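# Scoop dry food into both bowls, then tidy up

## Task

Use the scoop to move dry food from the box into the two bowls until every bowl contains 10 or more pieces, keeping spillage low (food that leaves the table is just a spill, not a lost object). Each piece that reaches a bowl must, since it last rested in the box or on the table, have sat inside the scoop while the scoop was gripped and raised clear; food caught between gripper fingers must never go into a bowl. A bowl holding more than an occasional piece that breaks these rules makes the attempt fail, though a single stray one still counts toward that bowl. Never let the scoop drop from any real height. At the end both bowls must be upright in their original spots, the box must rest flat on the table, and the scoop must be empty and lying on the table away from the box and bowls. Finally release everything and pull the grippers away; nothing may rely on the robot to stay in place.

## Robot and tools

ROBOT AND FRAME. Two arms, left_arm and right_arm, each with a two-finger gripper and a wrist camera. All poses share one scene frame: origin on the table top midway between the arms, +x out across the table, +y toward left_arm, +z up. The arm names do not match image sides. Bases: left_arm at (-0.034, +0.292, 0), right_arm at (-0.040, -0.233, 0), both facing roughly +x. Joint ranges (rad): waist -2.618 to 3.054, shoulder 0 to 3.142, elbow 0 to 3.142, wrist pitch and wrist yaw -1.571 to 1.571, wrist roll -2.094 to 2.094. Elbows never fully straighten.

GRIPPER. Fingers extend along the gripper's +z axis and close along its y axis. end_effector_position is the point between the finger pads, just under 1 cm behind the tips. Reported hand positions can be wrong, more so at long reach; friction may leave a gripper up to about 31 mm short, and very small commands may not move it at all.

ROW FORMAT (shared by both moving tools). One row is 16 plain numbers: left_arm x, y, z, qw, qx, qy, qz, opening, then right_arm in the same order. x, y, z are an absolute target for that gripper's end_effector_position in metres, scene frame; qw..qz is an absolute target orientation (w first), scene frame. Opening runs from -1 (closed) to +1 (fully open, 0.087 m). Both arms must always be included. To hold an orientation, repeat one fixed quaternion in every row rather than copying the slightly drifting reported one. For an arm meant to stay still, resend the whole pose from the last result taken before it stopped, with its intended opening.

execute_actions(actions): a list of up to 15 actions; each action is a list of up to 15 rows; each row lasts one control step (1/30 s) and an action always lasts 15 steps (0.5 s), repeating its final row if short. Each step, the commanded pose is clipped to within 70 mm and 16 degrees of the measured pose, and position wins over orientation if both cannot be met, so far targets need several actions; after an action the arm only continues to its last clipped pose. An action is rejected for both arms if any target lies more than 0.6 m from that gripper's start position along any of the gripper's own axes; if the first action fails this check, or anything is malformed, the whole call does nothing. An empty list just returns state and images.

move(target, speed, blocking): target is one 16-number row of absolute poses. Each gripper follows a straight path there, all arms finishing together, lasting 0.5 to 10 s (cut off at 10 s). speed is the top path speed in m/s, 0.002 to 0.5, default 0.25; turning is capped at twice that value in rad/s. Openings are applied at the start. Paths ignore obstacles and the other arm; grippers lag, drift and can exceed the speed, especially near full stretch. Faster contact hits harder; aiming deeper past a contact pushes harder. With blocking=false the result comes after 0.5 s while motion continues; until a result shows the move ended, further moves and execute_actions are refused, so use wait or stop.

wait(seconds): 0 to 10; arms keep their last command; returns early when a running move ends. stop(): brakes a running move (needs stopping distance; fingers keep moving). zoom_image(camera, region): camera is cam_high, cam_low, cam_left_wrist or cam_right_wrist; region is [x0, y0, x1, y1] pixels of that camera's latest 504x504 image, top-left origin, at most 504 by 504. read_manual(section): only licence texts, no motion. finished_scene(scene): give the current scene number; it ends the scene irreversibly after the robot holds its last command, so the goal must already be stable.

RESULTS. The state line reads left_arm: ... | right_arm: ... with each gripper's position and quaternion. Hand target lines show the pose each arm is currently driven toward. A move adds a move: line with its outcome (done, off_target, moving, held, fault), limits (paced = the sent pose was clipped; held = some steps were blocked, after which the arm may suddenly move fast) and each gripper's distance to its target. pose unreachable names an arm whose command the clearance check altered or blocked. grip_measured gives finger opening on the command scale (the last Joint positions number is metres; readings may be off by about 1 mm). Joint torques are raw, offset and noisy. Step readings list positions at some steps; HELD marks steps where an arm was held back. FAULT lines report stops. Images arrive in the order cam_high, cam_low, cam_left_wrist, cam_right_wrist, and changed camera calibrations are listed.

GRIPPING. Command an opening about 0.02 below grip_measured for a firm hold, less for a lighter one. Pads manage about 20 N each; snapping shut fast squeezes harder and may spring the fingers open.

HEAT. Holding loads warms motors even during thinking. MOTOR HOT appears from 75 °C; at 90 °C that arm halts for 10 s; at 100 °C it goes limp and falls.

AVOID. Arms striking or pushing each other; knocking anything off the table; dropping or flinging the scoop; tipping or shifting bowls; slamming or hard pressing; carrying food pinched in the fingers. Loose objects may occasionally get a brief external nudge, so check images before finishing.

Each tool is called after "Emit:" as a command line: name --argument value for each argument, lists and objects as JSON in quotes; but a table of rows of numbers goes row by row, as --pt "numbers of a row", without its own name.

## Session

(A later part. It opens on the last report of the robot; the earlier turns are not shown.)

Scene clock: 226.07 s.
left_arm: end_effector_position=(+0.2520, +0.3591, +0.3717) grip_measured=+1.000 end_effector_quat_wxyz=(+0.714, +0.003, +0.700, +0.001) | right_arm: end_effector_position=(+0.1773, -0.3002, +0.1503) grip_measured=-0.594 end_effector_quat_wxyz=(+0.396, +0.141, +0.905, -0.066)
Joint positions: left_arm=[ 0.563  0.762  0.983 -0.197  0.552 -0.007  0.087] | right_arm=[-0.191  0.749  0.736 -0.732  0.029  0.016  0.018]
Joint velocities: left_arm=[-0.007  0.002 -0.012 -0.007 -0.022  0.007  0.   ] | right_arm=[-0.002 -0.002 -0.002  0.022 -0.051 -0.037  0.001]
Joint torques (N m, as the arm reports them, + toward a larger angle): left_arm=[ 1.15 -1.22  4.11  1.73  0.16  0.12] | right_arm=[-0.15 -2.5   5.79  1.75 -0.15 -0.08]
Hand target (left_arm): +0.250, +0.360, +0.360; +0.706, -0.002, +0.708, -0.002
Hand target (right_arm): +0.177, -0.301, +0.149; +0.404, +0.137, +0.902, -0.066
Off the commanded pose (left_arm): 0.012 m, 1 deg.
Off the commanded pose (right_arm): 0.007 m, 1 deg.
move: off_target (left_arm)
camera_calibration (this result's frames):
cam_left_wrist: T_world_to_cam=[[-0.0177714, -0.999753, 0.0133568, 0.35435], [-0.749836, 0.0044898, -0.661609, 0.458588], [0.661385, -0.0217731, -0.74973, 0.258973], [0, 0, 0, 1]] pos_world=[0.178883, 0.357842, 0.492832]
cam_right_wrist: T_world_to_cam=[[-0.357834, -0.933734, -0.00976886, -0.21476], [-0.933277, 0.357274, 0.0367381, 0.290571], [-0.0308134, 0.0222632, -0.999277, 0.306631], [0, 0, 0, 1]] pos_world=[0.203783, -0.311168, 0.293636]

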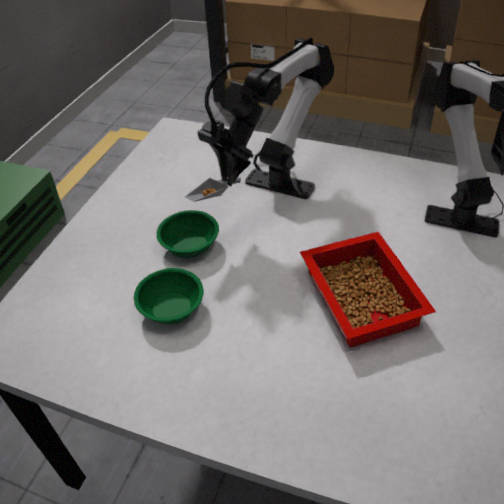

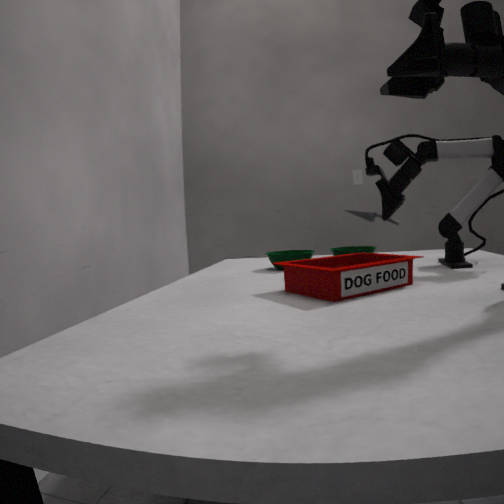

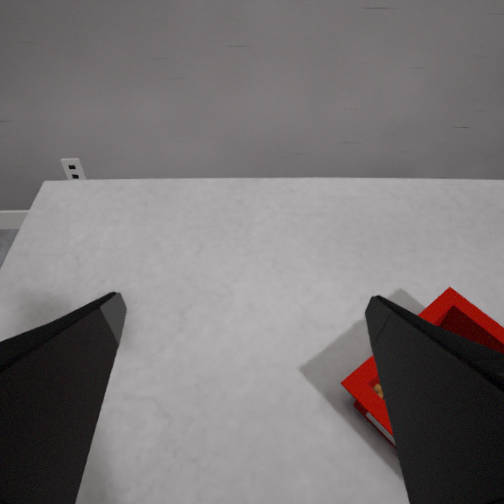

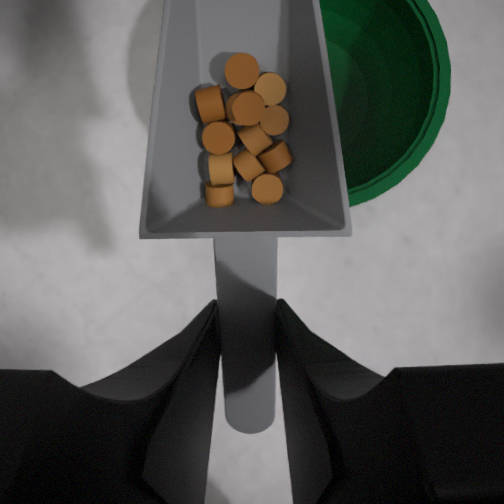

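Emit:
move --target '[0.25,0.36,0.36,0.706,-0.002,0.708,-0.002,1, 0.165,-0.345,0.14,0.4044,0.1386,0.9019,-0.0621,-0.62]' --speed 0.1

Emit:
move --target '[0.25,0.36,0.36,0.706,-0.002,0.708,-0.002,1, 0.17,-0.345,0.15,-0.0577,0.1516,0.9867,0.0089,-0.62]' --speed 0.12

Emit:
zoom_image --camera "cam_high" --region '[120, 150, 300, 330]'

Scene clock: 252.13 s.
left_arm: end_effector_position=(+0.2520, +0.3591, +0.3717) grip_measured=+1.000 end_effector_quat_wxyz=(+0.714, +0.003, +0.700, +0.001) | right_arm: end_effector_position=(+0.1615, -0.3420, +0.1441) grip_measured=-0.594 end_effector_quat_wxyz=(+0.401, +0.142, +0.903, -0.065)
Joint positions: left_arm=[ 0.563  0.762  0.983 -0.197  0.552 -0.007  0.087] | right_arm=[-0.547  0.76   0.713 -0.713 -0.236 -0.222  0.018]
Joint velocities: left_arm=[ 0.012  0.012  0.017  0.007 -0.037 -0.007  0.   ] | right_arm=[-0.017 -0.012 -0.002  0.007 -0.037 -0.051 -0.001]
Joint torques (N m, as the arm reports them, + toward a larger angle): left_arm=[ 1.5  -1.25  4.09  1.77  0.18  0.15] | right_arm=[-0.15  0.69  5.87  1.87 -0.27 -0.12]
Hand target (left_arm): +0.250, +0.360, +0.360; +0.706, -0.002, +0.708, -0.002
Hand target (right_arm): +0.165, -0.345, +0.140; +0.404, +0.138, +0.902, -0.063
Off the commanded pose (left_arm): 0.012 m, 1 deg.
Off the commanded pose (right_arm): 0.006 m, 1 deg.
move: off_target (left_arm)
camera_calibration (this result's frames):
cam_left_wrist: T_world_to_cam=[[-0.0177714, -0.999753, 0.0133568, 0.35435], [-0.749836, 0.0044898, -0.661609, 0.458588], [0.661385, -0.0217731, -0.74973, 0.258973], [0, 0, 0, 1]] pos_world=[0.178883, 0.357842, 0.492832]
cam_right_wrist: T_world_to_cam=[[-0.359134, -0.933148, -0.0160577, -0.25823], [-0.933076, 0.358635, 0.0273844, 0.292762], [-0.0197948, 0.0248177, -0.999496, 0.30005], [0, 0, 0, 1]] pos_world=[0.186369, -0.353408, 0.287735]

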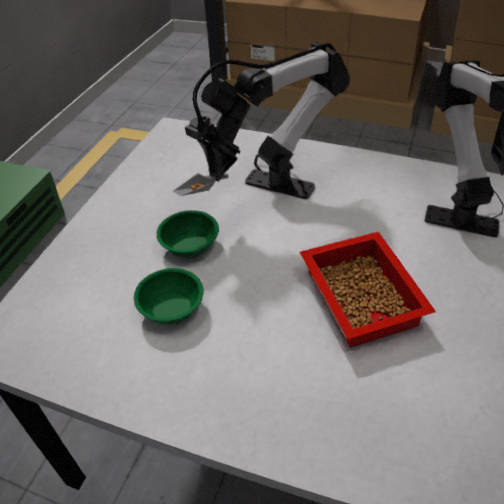

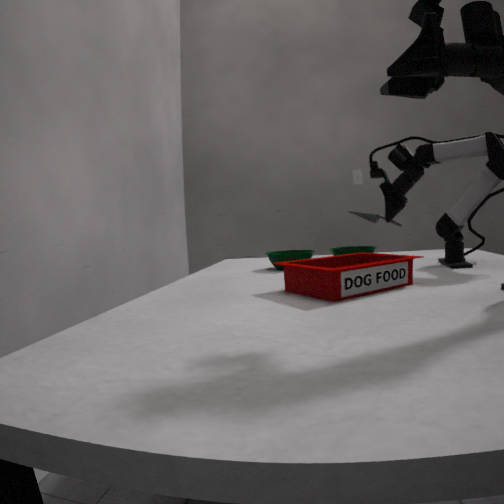

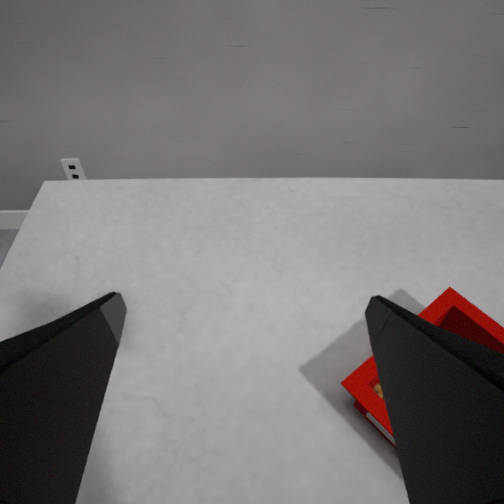

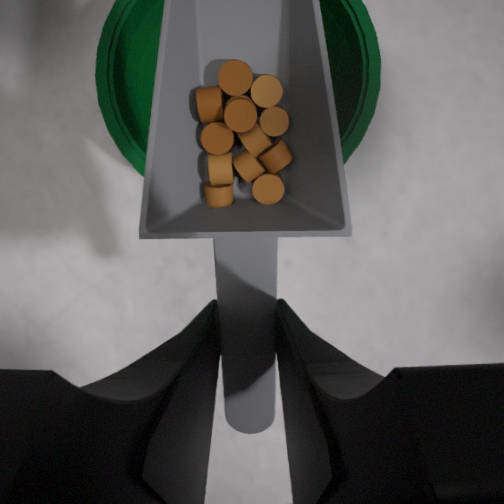

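Scene clock: 256.57 s.
left_arm: end_effector_position=(+0.2520, +0.3591, +0.3717) grip_measured=+1.000 end_effector_quat_wxyz=(+0.714, +0.003, +0.700, +0.001) | right_arm: end_effector_position=(+0.1659, -0.3439, +0.1445) grip_measured=-0.594 end_effector_quat_wxyz=(-0.058, +0.150, +0.987, +0.018)
Joint positions: left_arm=[ 0.563  0.762  0.983 -0.197  0.552 -0.007  0.087] | right_arm=[-0.375  1.697  1.503 -1.5    0.001 -0.162  0.018]
Joint velocities: left_arm=[ 0.012  0.002 -0.002  0.007 -0.022  0.007  0.   ] | right_arm=[-0.002 -0.007 -0.002 -0.066 -0.022  0.022 -0.   ]
Joint torques (N m, as the arm reports them, + toward a larger angle): left_arm=[ 1.37 -1.22  4.18  1.76  0.21  0.1 ] | right_arm=[ 1.64 -7.77  8.42  0.06  0.07  0.13]
Hand target (left_arm): +0.250, +0.360, +0.360; +0.706, -0.002, +0.708, -0.002
Hand target (right_arm): +0.170, -0.345, +0.149; -0.057, +0.150, +0.987, +0.011
Off the commanded pose (left_arm): 0.012 m, 1 deg.
Off the commanded pose (right_arm): 0.007 m, 1 deg.
move: off_target (left_arm)
camera_calibration (this result's frames):
cam_left_wrist: T_world_to_cam=[[-0.0177714, -0.999753, 0.0133568, 0.35435], [-0.749836, 0.0044898, -0.661609, 0.458588], [0.661385, -0.0217731, -0.74973, 0.258973], [0, 0, 0, 1]] pos_world=[0.178883, 0.357842, 0.492832]
cam_right_wrist: T_world_to_cam=[[-0.342404, -0.939438, 0.0147074, -0.267792], [-0.515933, 0.201082, 0.832694, 0.0577216], [-0.785222, 0.277529, -0.553538, 0.450013], [0, 0, 0, 1]] pos_world=[0.291448, -0.388072, 0.204974]

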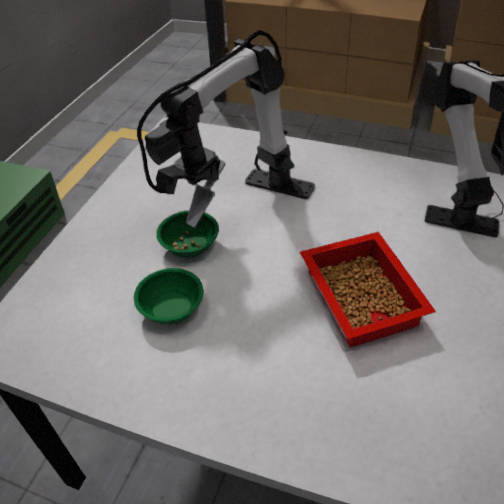

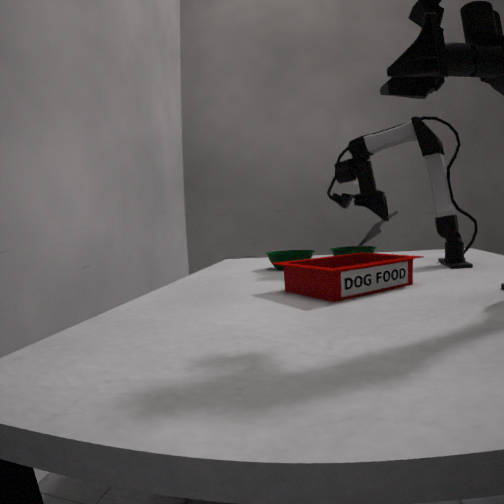

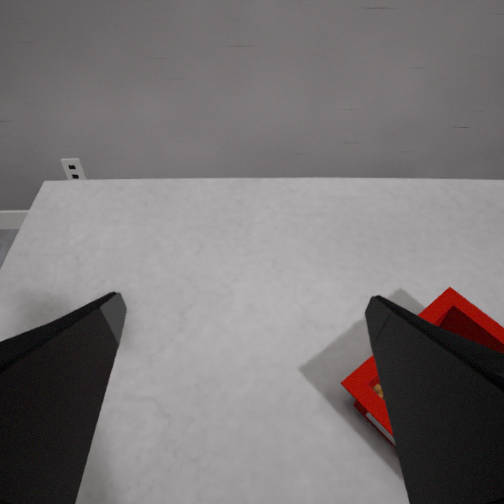

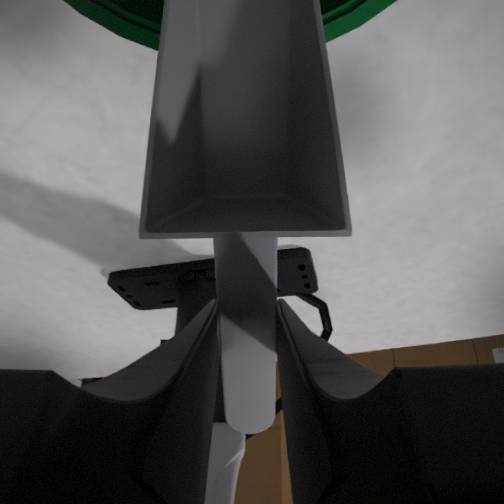

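Region (120, 150, 300, 330) of cam_high's 504x504 image, scaled by 2.800, with more detail than that image has.

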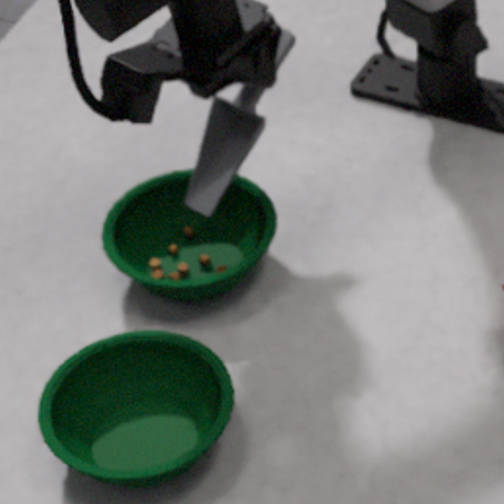

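Emit:
move --target '[0.25,0.36,0.36,0.706,-0.002,0.708,-0.002,1, 0.285,0.027,0.14,0.0272,-0.3334,0.9424,0.0096,-0.62]' --speed 0.2

Emit:
move --target '[0.25,0.36,0.36,0.706,-0.002,0.708,-0.002,1, 0.290,0.030,0.078,0.0272,-0.3334,0.9424,0.0096,-0.62]' --speed 0.05

Emit:
zoom_image --camera "cam_high" --region '[280, 180, 450, 350]'

Scene clock: 284.40 s.
left_arm: end_effector_position=(+0.2520, +0.3591, +0.3717) grip_measured=+1.000 end_effector_quat_wxyz=(+0.714, +0.003, +0.700, +0.001) | right_arm: end_effector_position=(+0.2764, +0.0283, +0.1344) grip_measured=-0.594 end_effector_quat_wxyz=(+0.033, -0.326, +0.945, +0.019)
Joint positions: left_arm=[ 0.563  0.762  0.983 -0.197  0.552 -0.007  0.087] | right_arm=[ 0.773  2.279  2.33  -1.547 -0.012  0.019  0.018]
Joint velocities: left_arm=[ 0.012  0.007  0.007 -0.007  0.022 -0.051  0.   ] | right_arm=[-0.012 -0.012  0.012 -0.007 -0.007 -0.066  0.001]
Joint torques (N m, as the arm reports them, + toward a larger angle): left_arm=[ 1.21 -1.35  4.11  1.74  0.2   0.09] | right_arm=[  0.99 -14.33   8.59   0.48   0.07  -0.09]
Hand target (left_arm): +0.250, +0.360, +0.360; +0.706, -0.002, +0.708, -0.002
Hand target (right_arm): +0.279, +0.030, +0.141; +0.043, -0.333, +0.942, +0.018
Off the commanded pose (left_arm): 0.012 m, 1 deg.
Off the commanded pose (right_arm): 0.010 m, 1 deg.
joint sent to its limit (right arm) — the command would take joint 4 (wrist pitch) past its lower limit, so that joint was sent only as far as its limit.
move: off_target (left_arm)
camera_calibration (this result's frames):
cam_left_wrist: T_world_to_cam=[[-0.0181526, -0.999746, 0.0133491, 0.354379], [-0.749837, 0.00478092, -0.661605, 0.458482], [0.661373, -0.0220195, -0.749734, 0.259063], [0, 0, 0, 1]] pos_world=[0.178882, 0.357802, 0.492832]
cam_right_wrist: T_world_to_cam=[[0.575792, -0.817537, 0.00982207, -0.13666], [-0.579876, -0.39988, 0.709817, 0.0995425], [-0.576374, -0.414402, -0.704318, 0.410019], [0, 0, 0, 1]] pos_world=[0.372735, 0.097993, 0.219469]

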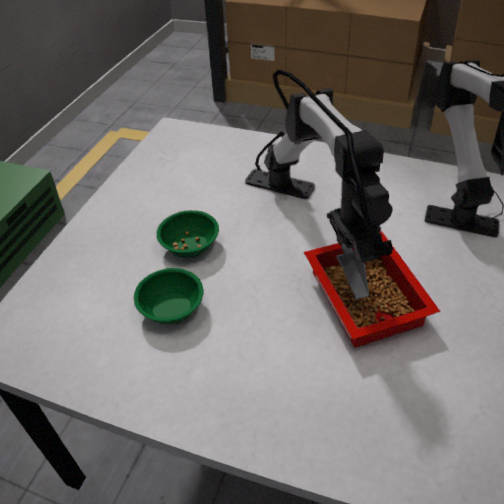

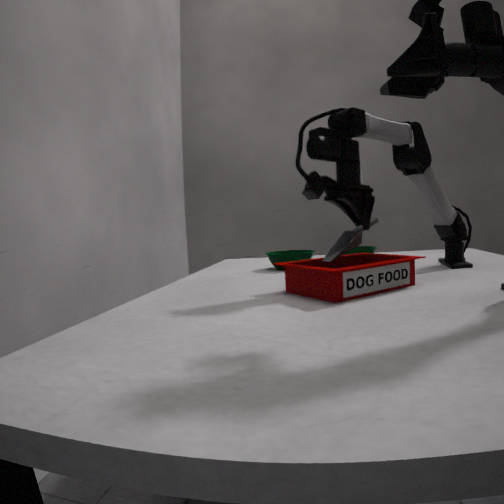

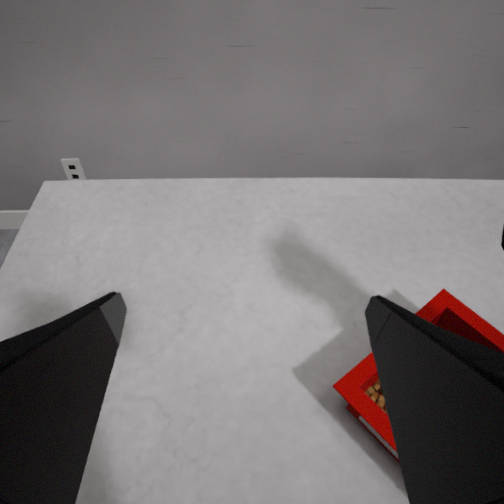

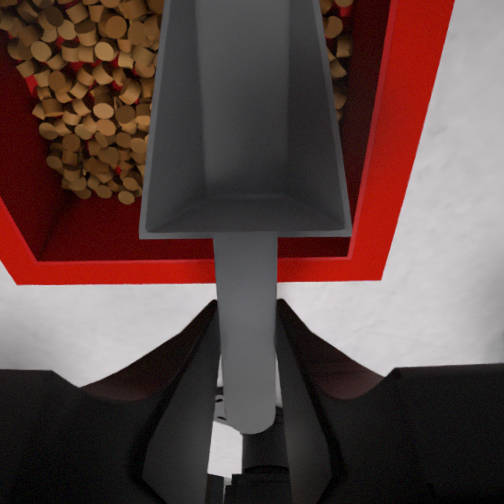

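Scene clock: 285.97 s.
left_arm: end_effector_position=(+0.2520, +0.3591, +0.3717) grip_measured=+1.000 end_effector_quat_wxyz=(+0.714, +0.003, +0.700, +0.001) | right_arm: end_effector_position=(+0.2866, +0.0356, +0.0844) grip_measured=-0.594 end_effector_quat_wxyz=(+0.030, -0.333, +0.942, +0.016)
Joint positions: left_arm=[ 0.563  0.762  0.983 -0.197  0.552 -0.007  0.087] | right_arm=[ 0.773  2.305  2.171 -1.37  -0.011  0.005  0.018]
Joint velocities: left_arm=[-0.002 -0.017 -0.002  0.022 -0.007  0.022  0.   ] | right_arm=[ 0.002 -0.012 -0.012  0.037  0.037 -0.037  0.001]
Joint torques (N m, as the arm reports them, + toward a larger angle): left_arm=[ 1.35 -1.27  4.26  1.79  0.2   0.1 ] | right_arm=[  0.07 -14.67   4.53   0.61   0.1   -0.07]
Hand target (left_arm): +0.250, +0.360, +0.360; +0.706, -0.002, +0.708, -0.002
Hand target (right_arm): +0.290, +0.030, +0.078; +0.027, -0.333, +0.942, +0.010
Off the commanded pose (left_arm): 0.012 m, 1 deg.
Off the commanded pose (right_arm): 0.009 m, 1 deg.
move: off_target (left_arm)
camera_calibration (this result's frames):
cam_left_wrist: T_world_to_cam=[[-0.0181526, -0.999746, 0.0133491, 0.354379], [-0.749837, 0.00478092, -0.661605, 0.458482], [0.661373, -0.0220195, -0.749734, 0.259063], [0, 0, 0, 1]] pos_world=[0.178882, 0.357802, 0.492832]
cam_right_wrist: T_world_to_cam=[[0.587198, -0.809343, 0.0127522, -0.139961], [-0.571693, -0.403521, 0.714379, 0.141283], [-0.573032, -0.426772, -0.699643, 0.382864], [0, 0, 0, 1]] pos_world=[0.382348, 0.10713, 0.168723]

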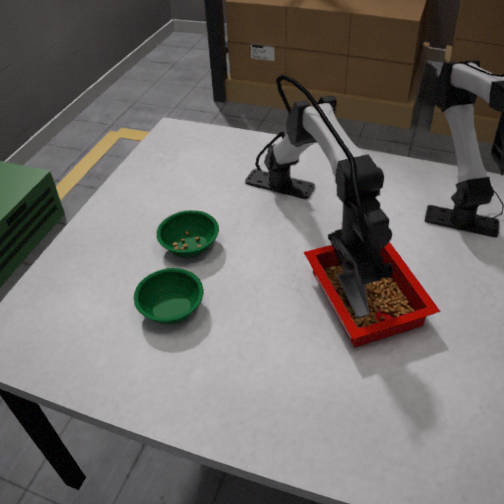

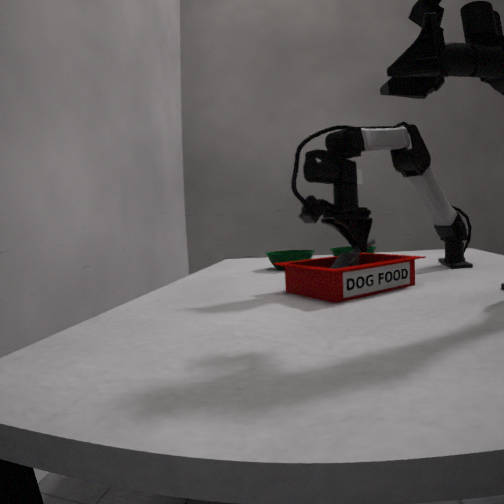

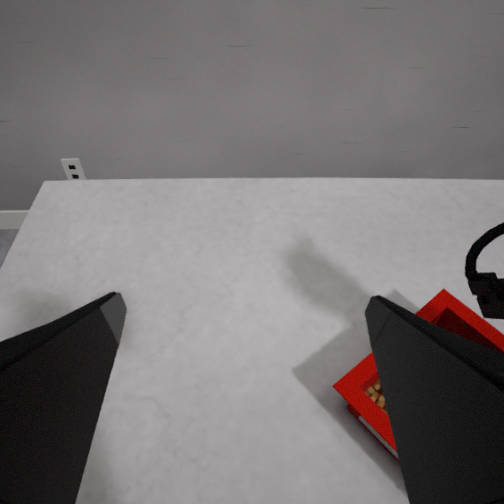

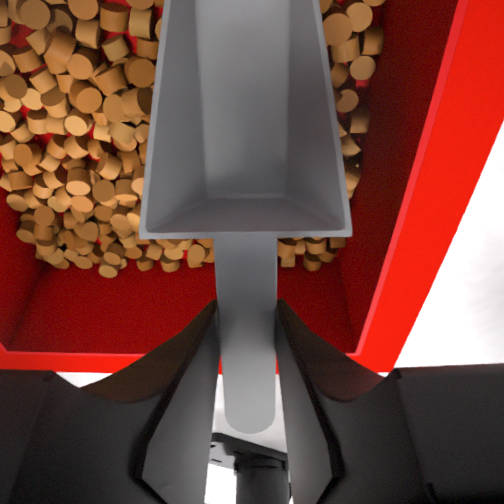

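Region (280, 180, 450, 350) of cam_high's 504x504 image, scaled by 2.965, with more detail than that image has.

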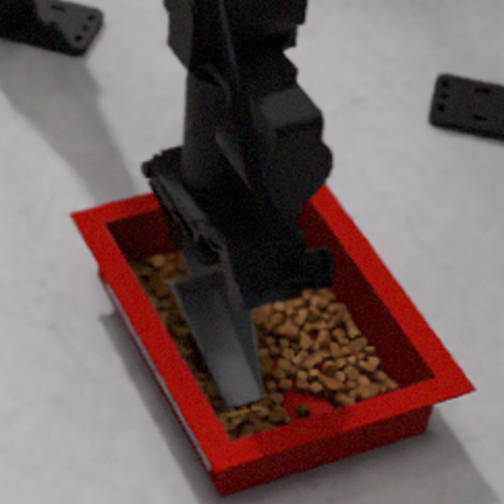

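Emit:
move --target '[0.25,0.36,0.36,0.706,-0.002,0.708,-0.002,1, 0.308,0.056,0.063,0.0683,-0.3326,0.9403,0.0241,-0.62]' --speed 0.03

Emit:
move --target '[0.25,0.36,0.36,0.706,-0.002,0.708,-0.002,1, 0.331,0.074,0.052,0.1092,-0.3313,0.9365,0.0386,-0.62]' --speed 0.03

Scene clock: 297.20 s.
left_arm: end_effector_position=(+0.2520, +0.3591, +0.3717) grip_measured=+1.000 end_effector_quat_wxyz=(+0.714, +0.003, +0.700, +0.001) | right_arm: end_effector_position=(+0.3093, +0.0524, +0.0693) grip_measured=-0.594 end_effector_quat_wxyz=(+0.070, -0.332, +0.940, +0.027)
Joint positions: left_arm=[ 0.563  0.762  0.983 -0.197  0.552 -0.007  0.087] | right_arm=[ 0.773  2.338  2.171 -1.253 -0.004  0.005  0.018]
Joint velocities: left_arm=[ 0.017  0.017 -0.012 -0.007 -0.037 -0.007  0.   ] | right_arm=[ 0.002 -0.002 -0.012  0.007 -0.007  0.037 -0.   ]
Joint torques (N m, as the arm reports them, + toward a larger angle): left_arm=[ 1.2  -1.17  4.09  1.77  0.16  0.09] | right_arm=[  1.49 -14.33   6.23   0.71   0.02   0.08]
Hand target (left_arm): +0.250, +0.360, +0.360; +0.706, -0.002, +0.708, -0.002
Hand target (right_arm): +0.308, +0.056, +0.063; +0.068, -0.333, +0.940, +0.024
Off the commanded pose (left_arm): 0.012 m, 1 deg.
Off the commanded pose (right_arm): 0.007 m, 0 deg.
move: off_target (left_arm)
camera_calibration (this result's frames):
cam_left_wrist: T_world_to_cam=[[-0.0181526, -0.999746, 0.0133491, 0.354379], [-0.749837, 0.00478092, -0.661605, 0.458482], [0.661373, -0.0220195, -0.749734, 0.259063], [0, 0, 0, 1]] pos_world=[0.178882, 0.357802, 0.492832]
cam_right_wrist: T_world_to_cam=[[0.585582, -0.81047, 0.0152298, -0.139093], [-0.619672, -0.435456, 0.652982, 0.192636], [-0.52259, -0.391812, -0.757221, 0.378949], [0, 0, 0, 1]] pos_world=[0.398857, 0.119631, 0.163279]

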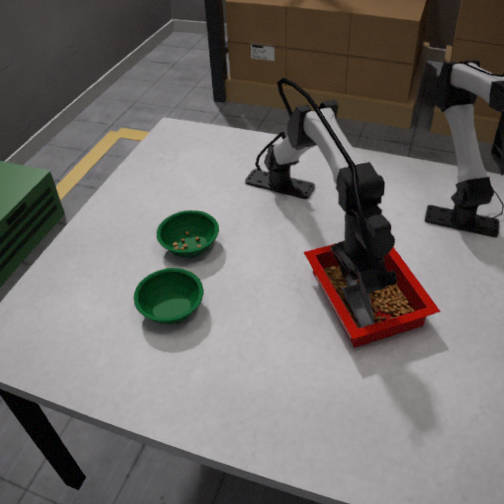

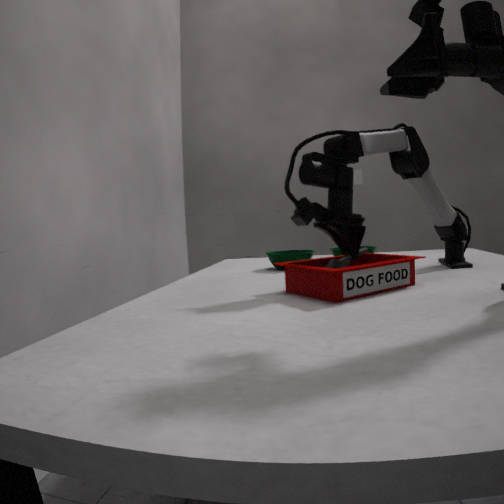

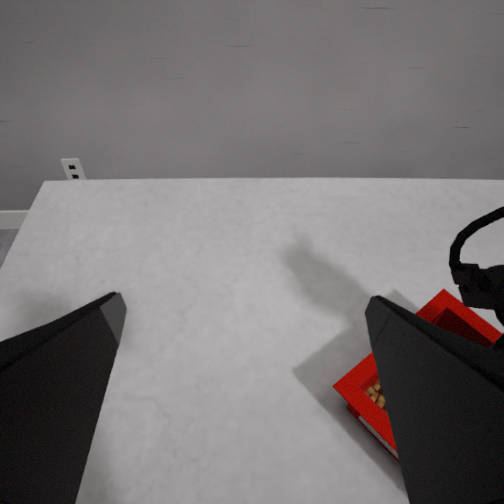

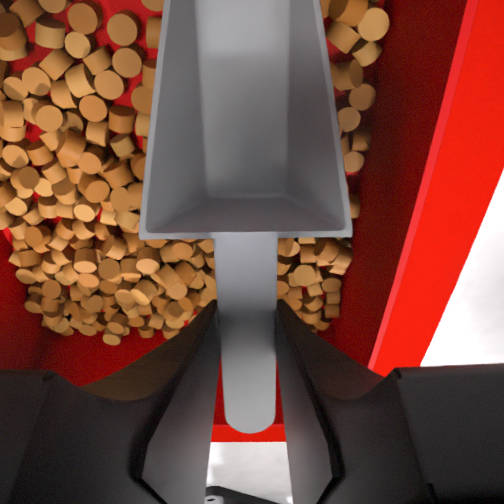

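Scene clock: 298.97 s.
left_arm: end_effector_position=(+0.2520, +0.3591, +0.3717) grip_measured=+1.000 end_effector_quat_wxyz=(+0.714, +0.003, +0.700, +0.001) | right_arm: end_effector_position=(+0.3238, +0.0651, +0.0576) grip_measured=-0.594 end_effector_quat_wxyz=(+0.096, -0.332, +0.938, +0.036)
Joint positions: left_arm=[ 0.563  0.762  0.983 -0.197  0.552 -0.007  0.087] | right_arm=[ 0.774  2.365  2.171 -1.172 -0.004  0.005  0.018]
Joint velocities: left_arm=[-0.007 -0.007 -0.017 -0.037 -0.037 -0.022  0.   ] | right_arm=[ 0.002  0.002 -0.012  0.022 -0.007 -0.11   0.   ]
Joint torques (N m, as the arm reports them, + toward a larger angle): left_arm=[ 1.15 -1.06  4.17  1.83  0.2   0.09] | right_arm=[  1.25 -14.04   7.72   1.04   0.07   0.08]
Hand target (left_arm): +0.250, +0.360, +0.360; +0.706, -0.002, +0.708, -0.002
Hand target (right_arm): +0.330, +0.074, +0.052; +0.109, -0.331, +0.936, +0.039
Off the commanded pose (left_arm): 0.012 m, 1 deg.
Off the commanded pose (right_arm): 0.013 m, 2 deg.
move: off_target (left_arm, right_arm)
camera_calibration (this result's frames):
cam_left_wrist: T_world_to_cam=[[-0.0181526, -0.999746, 0.0133491, 0.354379], [-0.749837, 0.00478092, -0.661605, 0.458482], [0.661373, -0.0220195, -0.749734, 0.259063], [0, 0, 0, 1]] pos_world=[0.178882, 0.357802, 0.492832]
cam_right_wrist: T_world_to_cam=[[0.586241, -0.810046, 0.0120879, -0.137155], [-0.64572, -0.458201, 0.610817, 0.227134], [-0.489252, -0.365892, -0.791679, 0.372181], [0, 0, 0, 1]] pos_world=[0.409161, 0.129149, 0.157568]

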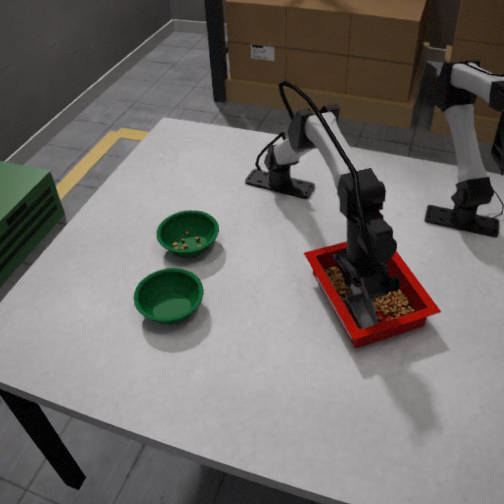

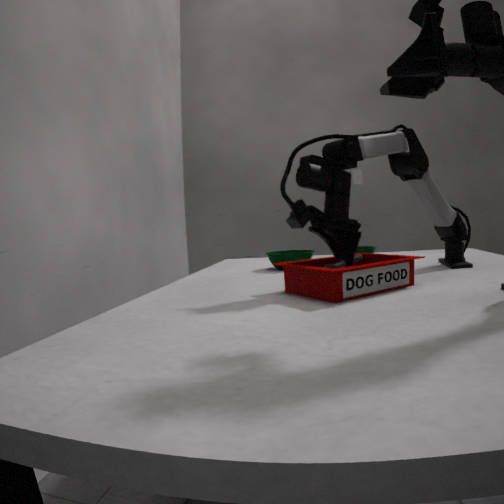

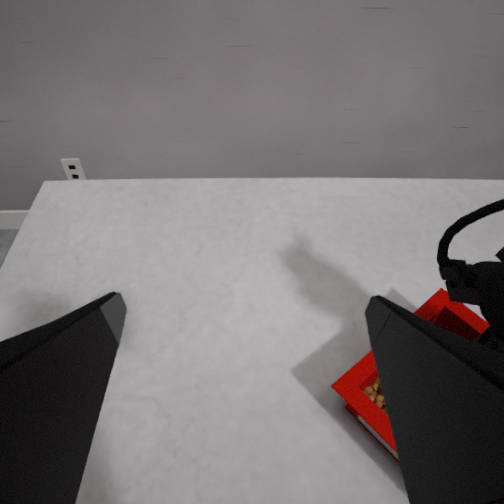

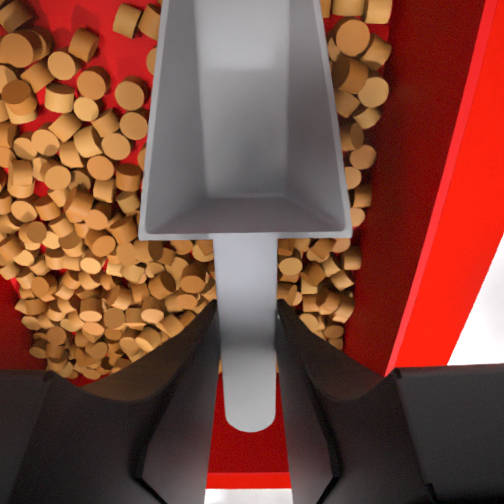

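Emit:
move --target '[0.25,0.36,0.36,0.706,-0.002,0.708,-0.002,1, 0.290,0.040,0.088,0.0272,-0.3334,0.9424,0.0096,-0.62]' --speed 0.05

Emit:
move --target '[0.25,0.36,0.36,0.706,-0.002,0.708,-0.002,1, 0.300,0.048,0.066,0.0272,-0.3334,0.9424,0.0096,-0.62]' --speed 0.03

Emit:
zoom_image --camera "cam_high" --region '[280, 180, 450, 350]'

Scene clock: 310.67 s.
left_arm: end_effector_position=(+0.2520, +0.3591, +0.3717) grip_measured=+1.000 end_effector_quat_wxyz=(+0.714, +0.003, +0.700, +0.001) | right_arm: end_effector_position=(+0.2899, +0.0374, +0.0754) grip_measured=-0.594 end_effector_quat_wxyz=(+0.017, -0.333, +0.943, +0.008)
Joint positions: left_arm=[ 0.563  0.762  0.983 -0.197  0.552 -0.007  0.087] | right_arm=[ 0.774  2.365  2.234 -1.403 -0.004  0.005  0.018]
Joint velocities: left_arm=[ 0.007 -0.007  0.007  0.051  0.037  0.007  0.   ] | right_arm=[-0.007 -0.002 -0.022  0.007 -0.037  0.051 -0.001]
Joint torques (N m, as the arm reports them, + toward a larger angle): left_arm=[ 1.48 -1.23  4.11  1.74  0.19  0.12] | right_arm=[  0.97 -16.67   8.6    0.31   0.03   0.04]
Hand target (left_arm): +0.250, +0.360, +0.360; +0.706, -0.002, +0.708, -0.002
Hand target (right_arm): +0.290, +0.039, +0.088; +0.027, -0.333, +0.942, +0.010
Off the commanded pose (left_arm): 0.012 m, 1 deg.
Off the commanded pose (right_arm): 0.013 m, 1 deg.
move: off_target (left_arm, right_arm)
camera_calibration (this result's frames):
cam_left_wrist: T_world_to_cam=[[-0.0181526, -0.999746, 0.0133491, 0.354379], [-0.749837, 0.00478092, -0.661605, 0.458482], [0.661373, -0.0220195, -0.749734, 0.259063], [0, 0, 0, 1]] pos_world=[0.178882, 0.357802, 0.492832]
cam_right_wrist: T_world_to_cam=[[0.588449, -0.808244, 0.0216419, -0.141337], [-0.557624, -0.38631, 0.734725, 0.144085], [-0.585477, -0.444417, -0.67802, 0.381797], [0, 0, 0, 1]] pos_world=[0.387048, 0.111103, 0.156061]

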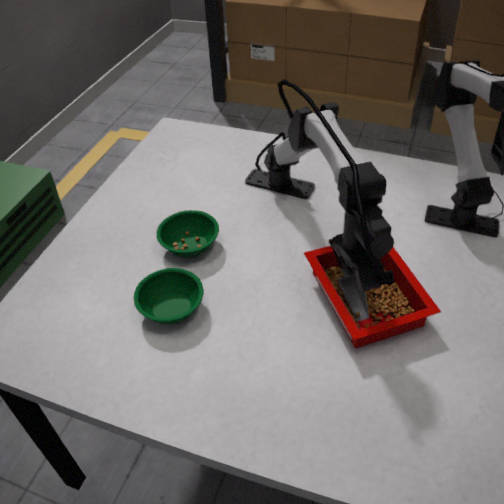

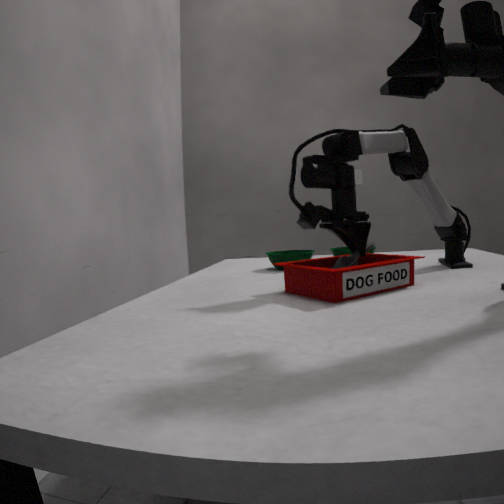

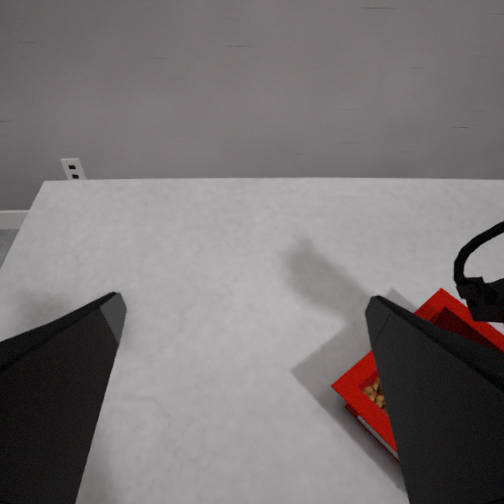

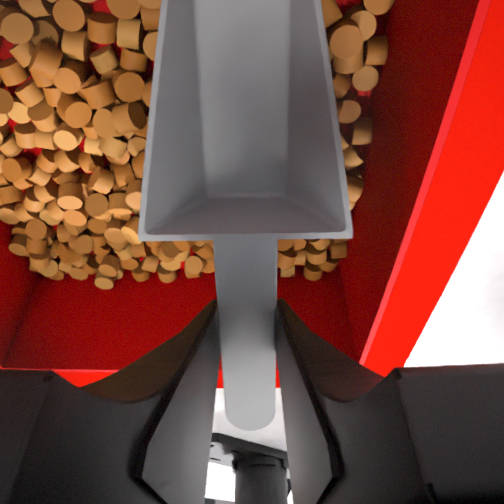

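Scene clock: 311.50 s.
left_arm: end_effector_position=(+0.2520, +0.3591, +0.3717) grip_measured=+1.000 end_effector_quat_wxyz=(+0.714, +0.003, +0.700, +0.001) | right_arm: end_effector_position=(+0.2944, +0.0411, +0.0717) grip_measured=-0.594 end_effector_quat_wxyz=(+0.019, -0.333, +0.943, +0.009)
Joint positions: left_arm=[ 0.563  0.762  0.983 -0.197  0.552 -0.007  0.087] | right_arm=[ 0.774  2.39   2.265 -1.403 -0.004  0.005  0.018]
Joint velocities: left_arm=[-0.017 -0.012 -0.002  0.007  0.022  0.037  0.   ] | right_arm=[-0.002 -0.002 -0.007 -0.007  0.051  0.022  0.   ]
Joint torques (N m, as the arm reports them, + toward a larger angle): left_arm=[ 1.29 -1.13  4.25  1.8   0.14  0.12] | right_arm=[  1.26 -13.41   8.11   0.62   0.02   0.06]
Hand target (left_arm): +0.250, +0.360, +0.360; +0.706, -0.002, +0.708, -0.002
Hand target (right_arm): +0.300, +0.048, +0.066; +0.028, -0.333, +0.942, +0.010
Off the commanded pose (left_arm): 0.012 m, 1 deg.
Off the commanded pose (right_arm): 0.011 m, 1 deg.
move: off_target (left_arm, right_arm)
camera_calibration (this result's frames):
cam_left_wrist: T_world_to_cam=[[-0.0181526, -0.999746, 0.0133491, 0.354379], [-0.749837, 0.00478092, -0.661605, 0.458482], [0.661373, -0.0220195, -0.749734, 0.259063], [0, 0, 0, 1]] pos_world=[0.178882, 0.357802, 0.492832]
cam_right_wrist: T_world_to_cam=[[0.588361, -0.808317, 0.0213473, -0.140884], [-0.560656, -0.388784, 0.731103, 0.152021], [-0.582663, -0.44212, -0.681933, 0.382947], [0, 0, 0, 1]] pos_world=[0.391251, 0.114533, 0.153009]

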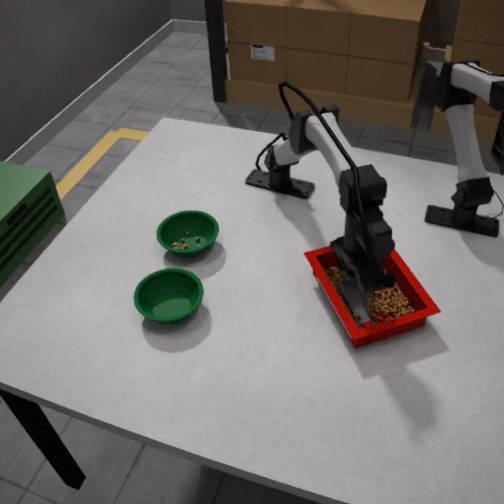

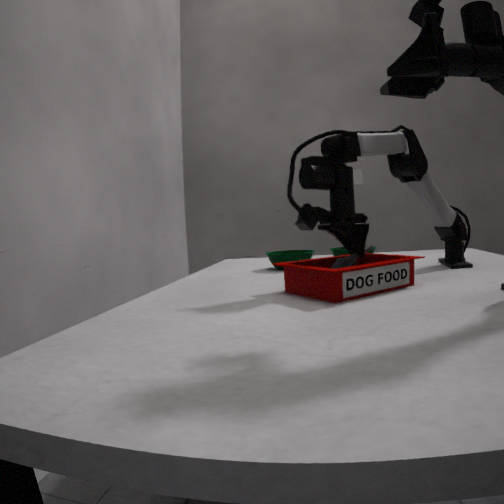

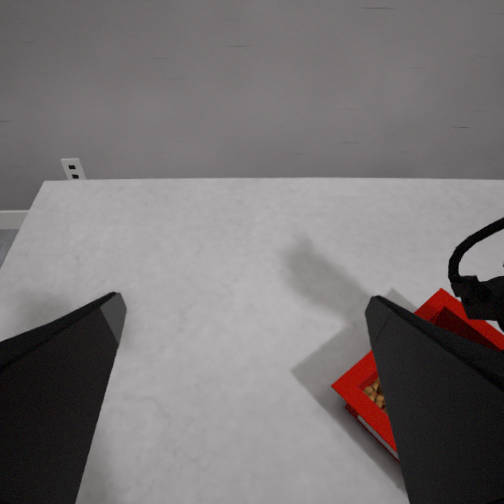

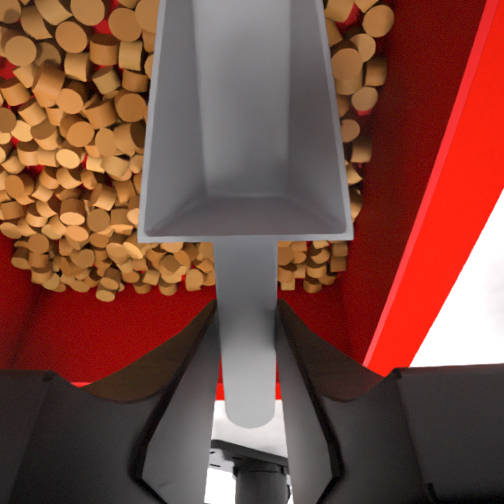

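Region (280, 180, 450, 350) of cam_high's 504x504 image, scaled by 2.965, with more detail than that image has.

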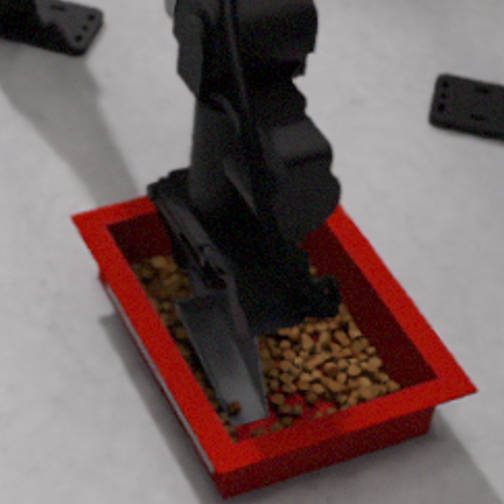

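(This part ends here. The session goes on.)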